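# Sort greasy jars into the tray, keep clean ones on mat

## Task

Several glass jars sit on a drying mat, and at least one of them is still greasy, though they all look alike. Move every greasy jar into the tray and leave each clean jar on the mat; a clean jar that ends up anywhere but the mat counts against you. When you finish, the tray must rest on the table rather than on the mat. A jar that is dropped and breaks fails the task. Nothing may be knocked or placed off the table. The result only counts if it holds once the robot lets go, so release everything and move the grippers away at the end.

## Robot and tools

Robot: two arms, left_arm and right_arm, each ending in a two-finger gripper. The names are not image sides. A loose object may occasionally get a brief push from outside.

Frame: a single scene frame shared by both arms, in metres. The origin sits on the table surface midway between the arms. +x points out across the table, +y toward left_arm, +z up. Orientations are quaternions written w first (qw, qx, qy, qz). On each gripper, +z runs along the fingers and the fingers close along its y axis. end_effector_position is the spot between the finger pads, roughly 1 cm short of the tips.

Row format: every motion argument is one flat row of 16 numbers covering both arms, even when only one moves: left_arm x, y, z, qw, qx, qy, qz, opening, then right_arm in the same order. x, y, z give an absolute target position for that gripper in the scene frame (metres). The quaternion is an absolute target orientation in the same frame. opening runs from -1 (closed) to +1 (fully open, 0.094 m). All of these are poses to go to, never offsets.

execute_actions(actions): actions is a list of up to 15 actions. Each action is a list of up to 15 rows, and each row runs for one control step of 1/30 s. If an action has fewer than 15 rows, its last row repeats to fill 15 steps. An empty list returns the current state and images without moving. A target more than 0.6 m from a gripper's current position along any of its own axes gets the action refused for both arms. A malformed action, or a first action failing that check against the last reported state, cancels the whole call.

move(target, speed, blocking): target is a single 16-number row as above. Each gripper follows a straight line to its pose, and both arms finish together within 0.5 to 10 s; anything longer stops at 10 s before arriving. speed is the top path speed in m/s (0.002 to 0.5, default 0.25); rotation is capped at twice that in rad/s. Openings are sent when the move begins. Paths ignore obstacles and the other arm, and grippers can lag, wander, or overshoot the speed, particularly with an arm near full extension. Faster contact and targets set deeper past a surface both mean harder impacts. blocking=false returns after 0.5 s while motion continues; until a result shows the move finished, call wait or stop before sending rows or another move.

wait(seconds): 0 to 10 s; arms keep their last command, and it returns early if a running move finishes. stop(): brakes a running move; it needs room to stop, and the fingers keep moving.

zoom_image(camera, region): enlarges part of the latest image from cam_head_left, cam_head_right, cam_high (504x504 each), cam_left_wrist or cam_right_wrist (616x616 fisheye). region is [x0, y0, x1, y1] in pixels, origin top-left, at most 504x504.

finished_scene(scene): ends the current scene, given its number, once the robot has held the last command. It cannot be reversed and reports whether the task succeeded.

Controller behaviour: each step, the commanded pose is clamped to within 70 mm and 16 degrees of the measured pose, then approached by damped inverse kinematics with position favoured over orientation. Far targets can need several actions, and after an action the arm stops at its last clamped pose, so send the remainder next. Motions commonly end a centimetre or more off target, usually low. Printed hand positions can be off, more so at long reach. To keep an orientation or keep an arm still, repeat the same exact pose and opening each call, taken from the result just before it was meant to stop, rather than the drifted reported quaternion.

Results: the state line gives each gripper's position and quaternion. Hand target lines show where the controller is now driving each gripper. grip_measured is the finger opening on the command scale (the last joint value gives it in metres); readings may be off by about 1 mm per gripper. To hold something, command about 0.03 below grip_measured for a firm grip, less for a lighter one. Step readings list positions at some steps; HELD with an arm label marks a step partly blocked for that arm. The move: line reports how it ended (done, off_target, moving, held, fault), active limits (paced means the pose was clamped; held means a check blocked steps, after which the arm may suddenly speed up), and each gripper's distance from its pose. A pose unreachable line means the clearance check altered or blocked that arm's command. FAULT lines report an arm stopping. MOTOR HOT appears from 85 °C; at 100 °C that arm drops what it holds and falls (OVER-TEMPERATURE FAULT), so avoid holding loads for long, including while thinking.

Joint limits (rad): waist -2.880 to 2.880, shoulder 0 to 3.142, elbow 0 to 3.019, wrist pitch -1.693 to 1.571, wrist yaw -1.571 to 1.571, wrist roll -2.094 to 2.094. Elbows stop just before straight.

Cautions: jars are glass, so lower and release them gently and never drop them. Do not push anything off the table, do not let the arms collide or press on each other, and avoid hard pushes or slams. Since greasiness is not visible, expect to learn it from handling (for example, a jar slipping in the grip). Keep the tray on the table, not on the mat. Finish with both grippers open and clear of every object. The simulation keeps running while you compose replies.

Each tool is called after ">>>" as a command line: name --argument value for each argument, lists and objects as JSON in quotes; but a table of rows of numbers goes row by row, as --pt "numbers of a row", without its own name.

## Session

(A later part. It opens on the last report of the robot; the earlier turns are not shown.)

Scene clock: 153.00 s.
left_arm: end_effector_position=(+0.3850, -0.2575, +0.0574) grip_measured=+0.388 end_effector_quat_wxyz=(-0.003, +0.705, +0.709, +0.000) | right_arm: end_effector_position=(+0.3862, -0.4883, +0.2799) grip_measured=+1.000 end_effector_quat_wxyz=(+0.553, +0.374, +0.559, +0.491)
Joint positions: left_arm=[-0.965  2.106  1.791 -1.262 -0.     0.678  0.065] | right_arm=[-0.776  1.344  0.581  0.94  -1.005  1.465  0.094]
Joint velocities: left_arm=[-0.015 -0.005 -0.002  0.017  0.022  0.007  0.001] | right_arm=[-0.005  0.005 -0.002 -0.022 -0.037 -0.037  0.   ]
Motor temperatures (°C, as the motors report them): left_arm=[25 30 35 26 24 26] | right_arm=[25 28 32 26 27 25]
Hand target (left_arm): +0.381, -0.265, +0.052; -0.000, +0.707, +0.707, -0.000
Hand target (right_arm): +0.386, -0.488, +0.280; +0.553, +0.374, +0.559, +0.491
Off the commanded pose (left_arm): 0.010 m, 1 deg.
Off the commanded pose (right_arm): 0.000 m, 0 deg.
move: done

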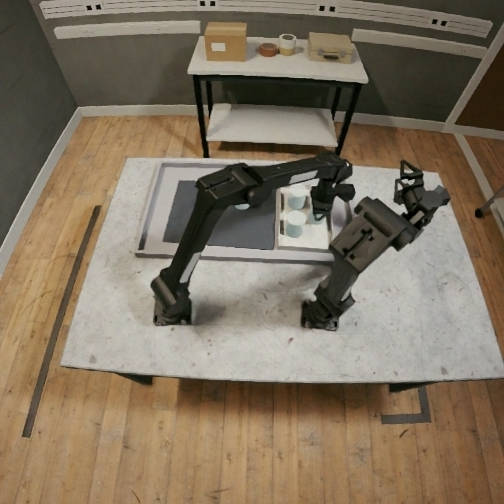

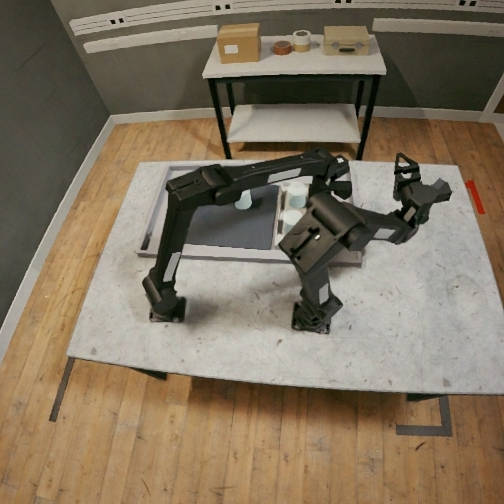

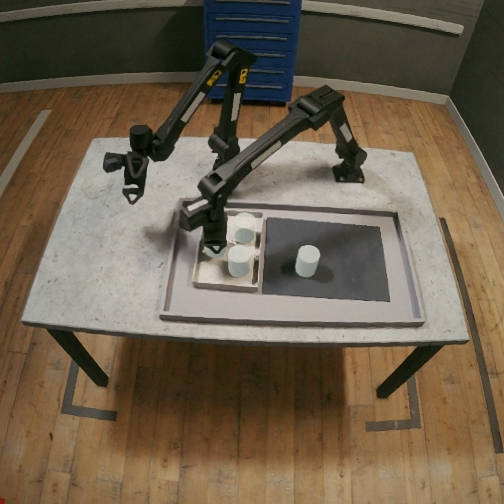

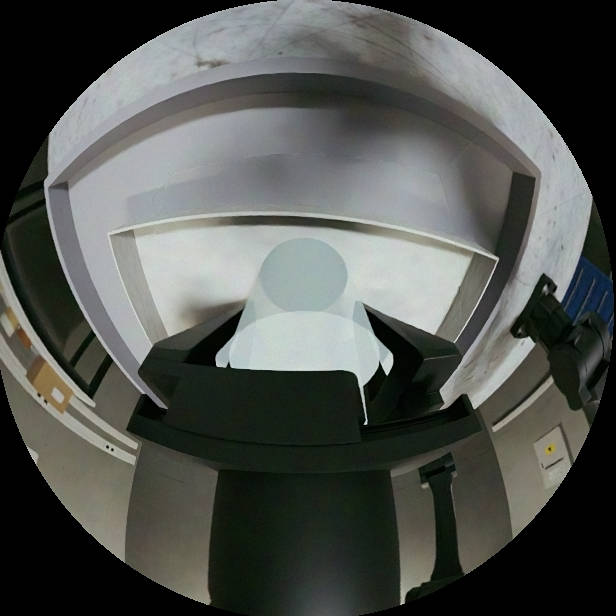

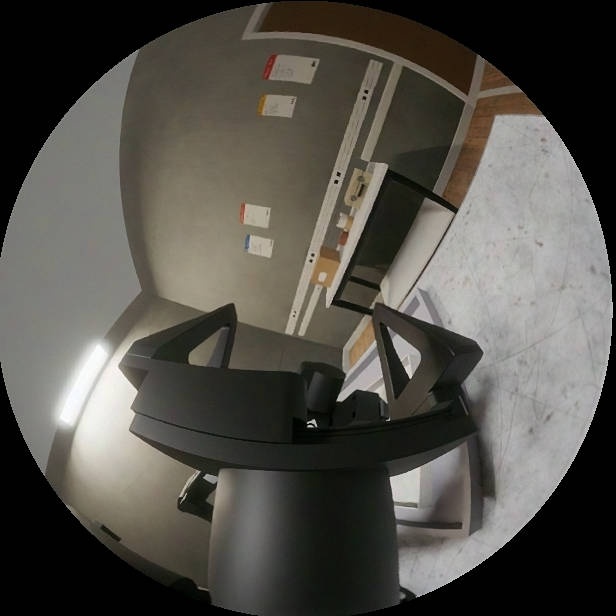

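>>> execute_actions --actions '[[[0.381,-0.265,0.052,0,0.707,0.707,0,0.375,0.3862,-0.4883,0.2799,0.553,0.374,0.559,0.491,1],[0.381,-0.265,0.052,0,0.707,0.707,0,0.39,0.3862,-0.4883,0.2799,0.553,0.374,0.559,0.491,1],[0.381,-0.265,0.052,0,0.707,0.707,0,0.40,0.3862,-0.4883,0.2799,0.553,0.374,0.559,0.491,1],[0.381,-0.265,0.052,0,0.707,0.707,0,0.41,0.3862,-0.4883,0.2799,0.553,0.374,0.559,0.491,1],[0.381,-0.265,0.052,0,0.707,0.707,0,0.415,0.3862,-0.4883,0.2799,0.553,0.374,0.559,0.491,1],[0.381,-0.265,0.052,0,0.707,0.707,0,0.42,0.3862,-0.4883,0.2799,0.553,0.374,0.559,0.491,1],[0.381,-0.265,0.052,0,0.707,0.707,0,0.43,0.3862,-0.4883,0.2799,0.553,0.374,0.559,0.491,1],[0.381,-0.265,0.052,0,0.707,0.707,0,0.46,0.3862,-0.4883,0.2799,0.553,0.374,0.559,0.491,1],[0.381,-0.265,0.052,0,0.707,0.707,0,0.55,0.3862,-0.4883,0.2799,0.553,0.374,0.559,0.491,1],[0.381,-0.265,0.052,0,0.707,0.707,0,0.65,0.3862,-0.4883,0.2799,0.553,0.374,0.559,0.491,1],[0.381,-0.265,0.052,0,0.707,0.707,0,0.72,0.3862,-0.4883,0.2799,0.553,0.374,0.559,0.491,1]]]'

>>> move --target '[0.388,-0.275,0.175,0,0.707,0.707,0,0.72,0.3862,-0.4883,0.2799,0.553,0.374,0.559,0.491,1]' --speed 0.1

Scene clock: 153.73 s.
left_arm: end_effector_position=(+0.3851, -0.2577, +0.0574) grip_measured=+0.718 end_effector_quat_wxyz=(-0.002, +0.705, +0.709, +0.000) | right_arm: end_effector_position=(+0.3862, -0.4883, +0.2799) grip_measured=+1.000 end_effector_quat_wxyz=(+0.553, +0.374, +0.559, +0.491)
Joint positions: left_arm=[-0.965  2.106  1.791 -1.261  0.     0.678  0.081] | right_arm=[-0.776  1.344  0.581  0.94  -1.005  1.465  0.094]
Joint velocities: left_arm=[-0.005 -0.015 -0.007  0.007  0.037  0.037 -0.   ] | right_arm=[-0.005  0.005 -0.002  0.002 -0.022 -0.037  0.   ]
Motor temperatures (°C, as the motors report them): left_arm=[25 30 35 26 24 26] | right_arm=[25 28 32 26 27 25]
Hand target (left_arm): +0.381, -0.265, +0.052; -0.000, +0.707, +0.707, -0.000
Hand target (right_arm): +0.386, -0.488, +0.280; +0.553, +0.374, +0.559, +0.491
Off the commanded pose (left_arm): 0.010 m, 0 deg.
Off the commanded pose (right_arm): 0.000 m, 0 deg.
Step readings (end_effector_position):
0: left_arm (+0.3850, -0.2575, +0.0574) | right_arm (+0.3862, -0.4883, +0.2799)
1: left_arm (+0.3850, -0.2575, +0.0574) | right_arm (+0.3862, -0.4883, +0.2799)
2: left_arm (+0.3850, -0.2575, +0.0574) | right_arm (+0.3862, -0.4883, +0.2799)
4: left_arm (+0.3851, -0.2576, +0.0574) | right_arm (+0.3862, -0.4883, +0.2799)
8: left_arm (+0.3851, -0.2577, +0.0574) | right_arm (+0.3862, -0.4883, +0.2799)
15: end_effector_position above

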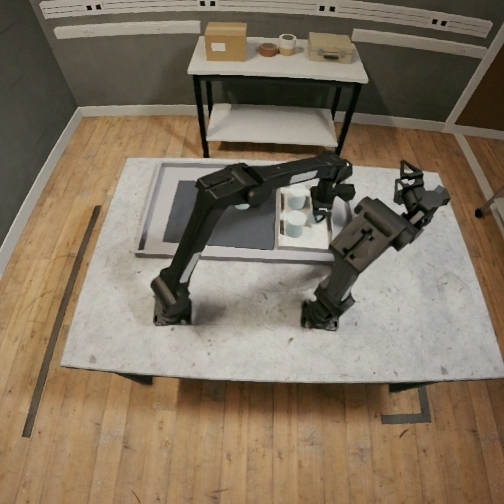

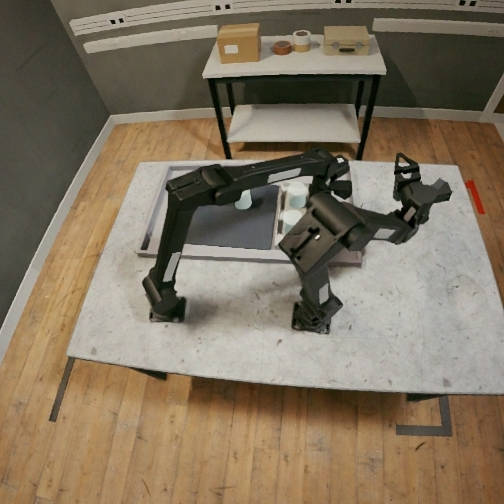

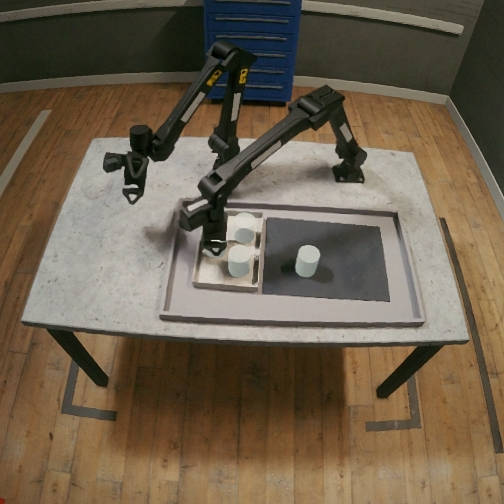

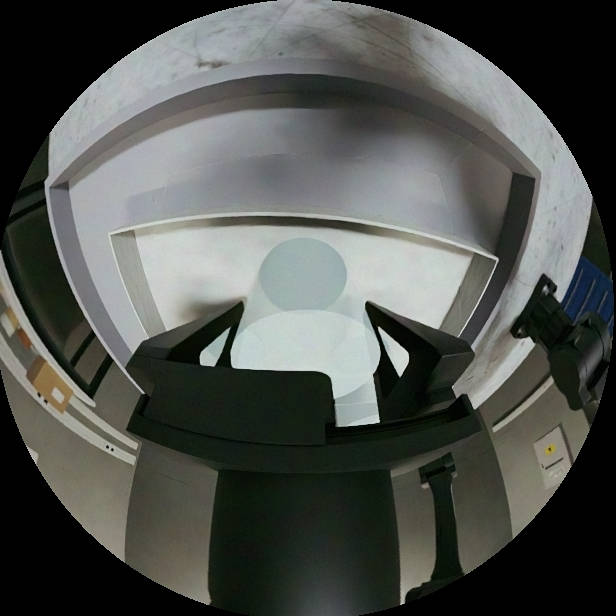

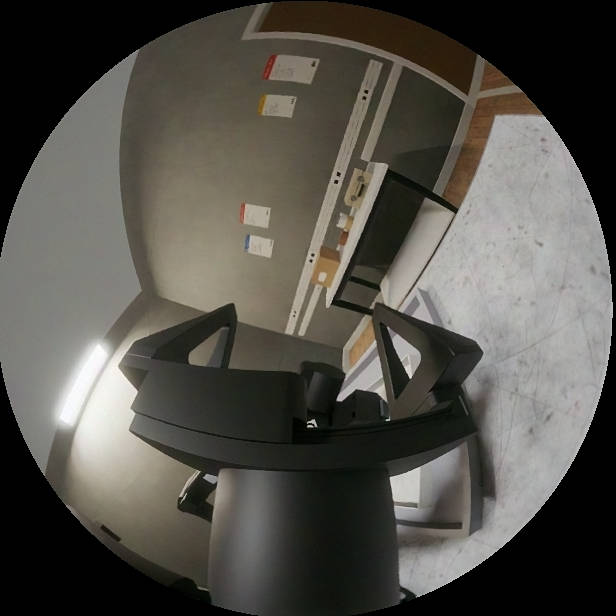

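Scene clock: 155.30 s.
left_arm: end_effector_position=(+0.3856, -0.2583, +0.1377) grip_measured=+0.718 end_effector_quat_wxyz=(-0.035, +0.704, +0.709, +0.004) | right_arm: end_effector_position=(+0.3862, -0.4883, +0.2799) grip_measured=+1.000 end_effector_quat_wxyz=(+0.553, +0.374, +0.559, +0.491)
Joint positions: left_arm=[-0.965  2.105  2.004 -1.539  0.     0.678  0.081] | right_arm=[-0.776  1.344  0.581  0.94  -1.005  1.465  0.094]
Joint velocities: left_arm=[ 0.005 -0.005  0.007  0.002 -0.037 -0.022  0.   ] | right_arm=[ 0.005 -0.005 -0.022  0.017 -0.081 -0.051  0.   ]
Motor temperatures (°C, as the motors report them): left_arm=[25 30 35 26 24 26] | right_arm=[25 28 32 26 27 25]
Hand target (left_arm): +0.385, -0.272, +0.175; +0.000, +0.707, +0.707, -0.000
Hand target (right_arm): +0.386, -0.488, +0.280; +0.553, +0.374, +0.559, +0.491
Off the commanded pose (left_arm): 0.041 m, 4 deg.
Off the commanded pose (right_arm): 0.000 m, 0 deg.
move: off_target (left_arm)

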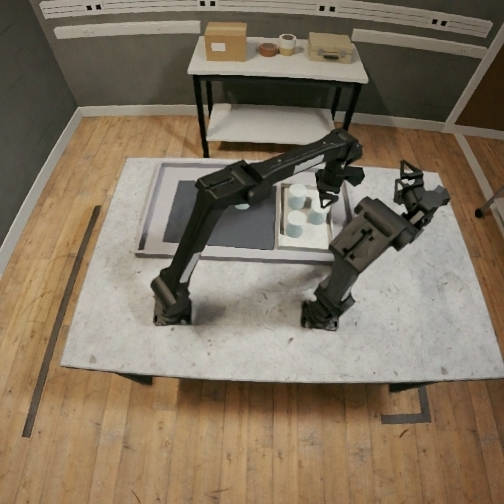

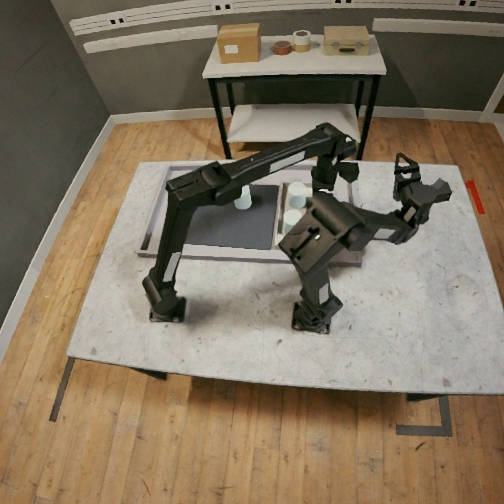

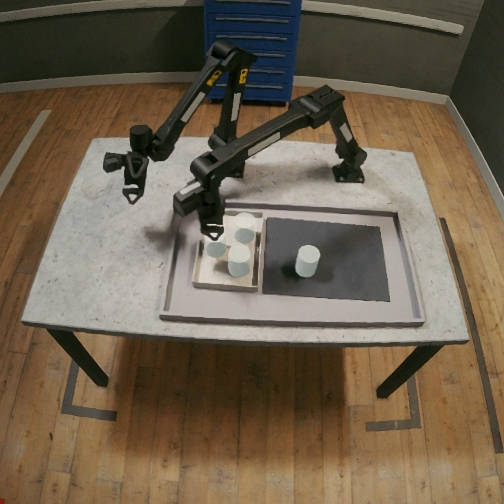

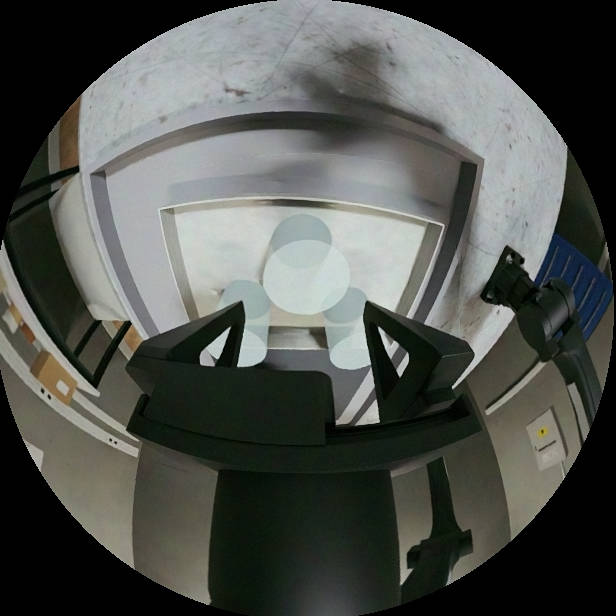

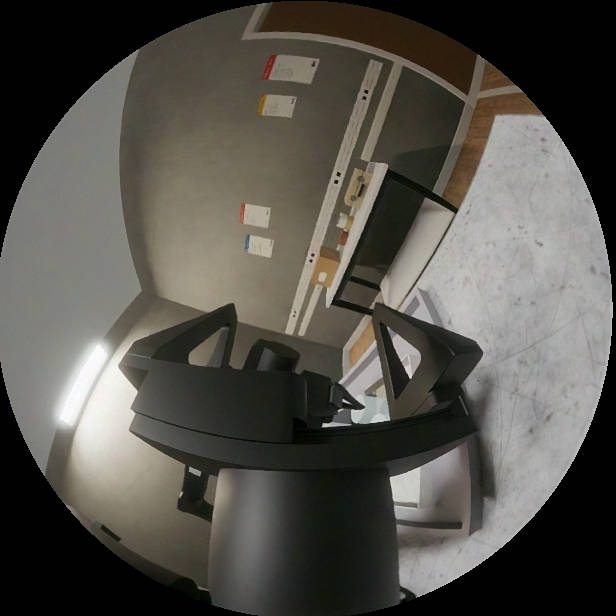

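>>> move --target '[0.2,0.12,0.25,0,0.342,0.94,0,1,0.3862,-0.4883,0.2799,0.553,0.374,0.559,0.491,1]' --speed 0.25

Scene clock: 157.53 s.
left_arm: end_effector_position=(+0.2006, +0.1187, +0.2454) grip_measured=+1.000 end_effector_quat_wxyz=(+0.007, +0.347, +0.938, +0.001) | right_arm: end_effector_position=(+0.3862, -0.4883, +0.2799) grip_measured=+1.000 end_effector_quat_wxyz=(+0.553, +0.374, +0.559, +0.491)
Joint positions: left_arm=[-0.57   0.962  0.991 -1.587 -0.003  0.217  0.094] | right_arm=[-0.776  1.344  0.581  0.94  -1.005  1.465  0.094]
Joint velocities: left_arm=[-0.015  0.015 -0.022  0.007 -0.081  0.007  0.   ] | right_arm=[-0.005 -0.015  0.002  0.002  0.007  0.037  0.   ]
Motor temperatures (°C, as the motors report them): left_arm=[25 30 35 26 24 26] | right_arm=[25 28 32 26 27 25]
Hand target (left_arm): +0.201, +0.122, +0.245; +0.001, +0.342, +0.940, +0.002
Hand target (right_arm): +0.386, -0.488, +0.280; +0.553, +0.374, +0.559, +0.491
Off the commanded pose (left_arm): 0.005 m, 1 deg.
Off the commanded pose (right_arm): 0.000 m, 0 deg.
move: done

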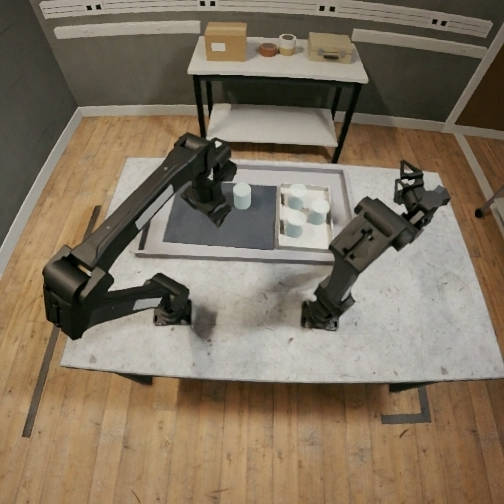

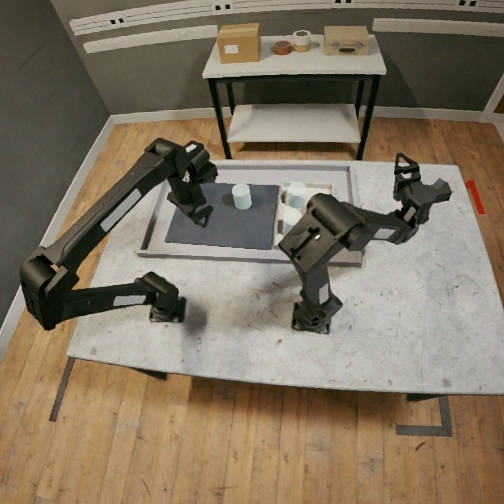

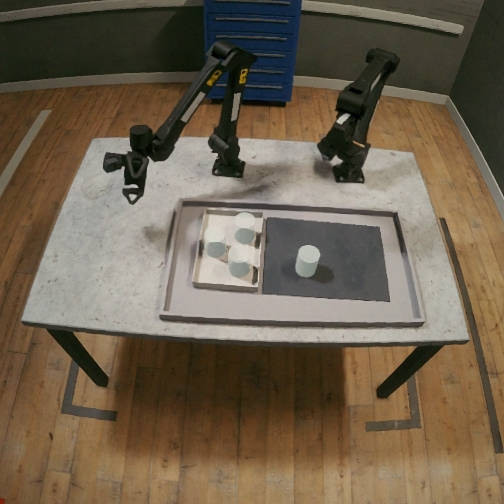

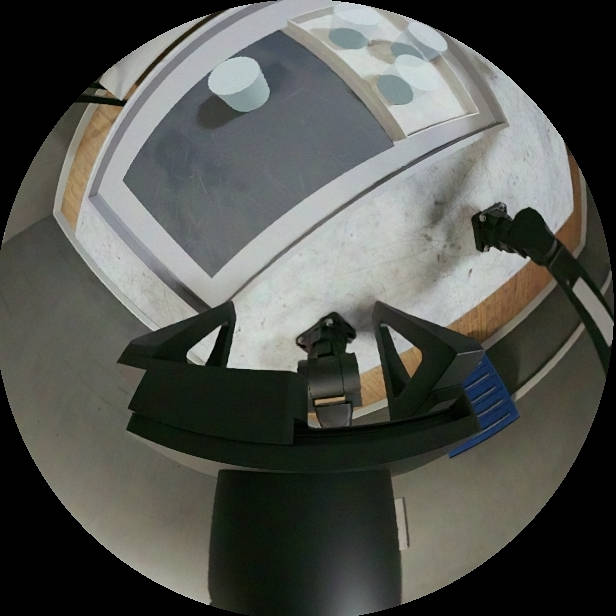

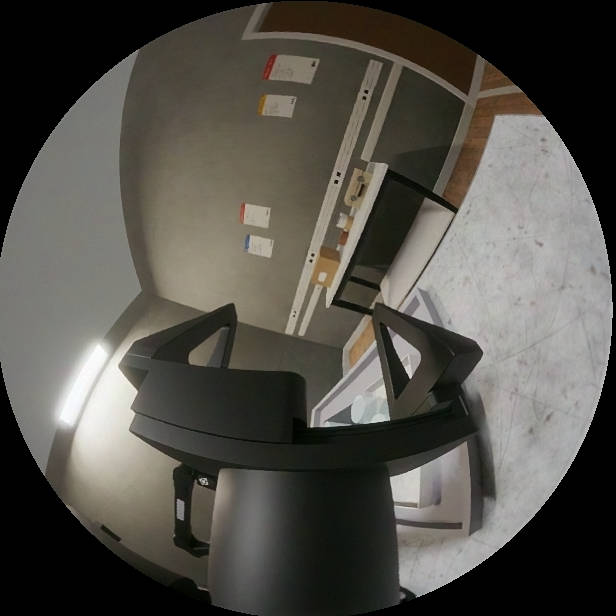

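>>> finished_scene --scene 2

The scene is finished: the task was done.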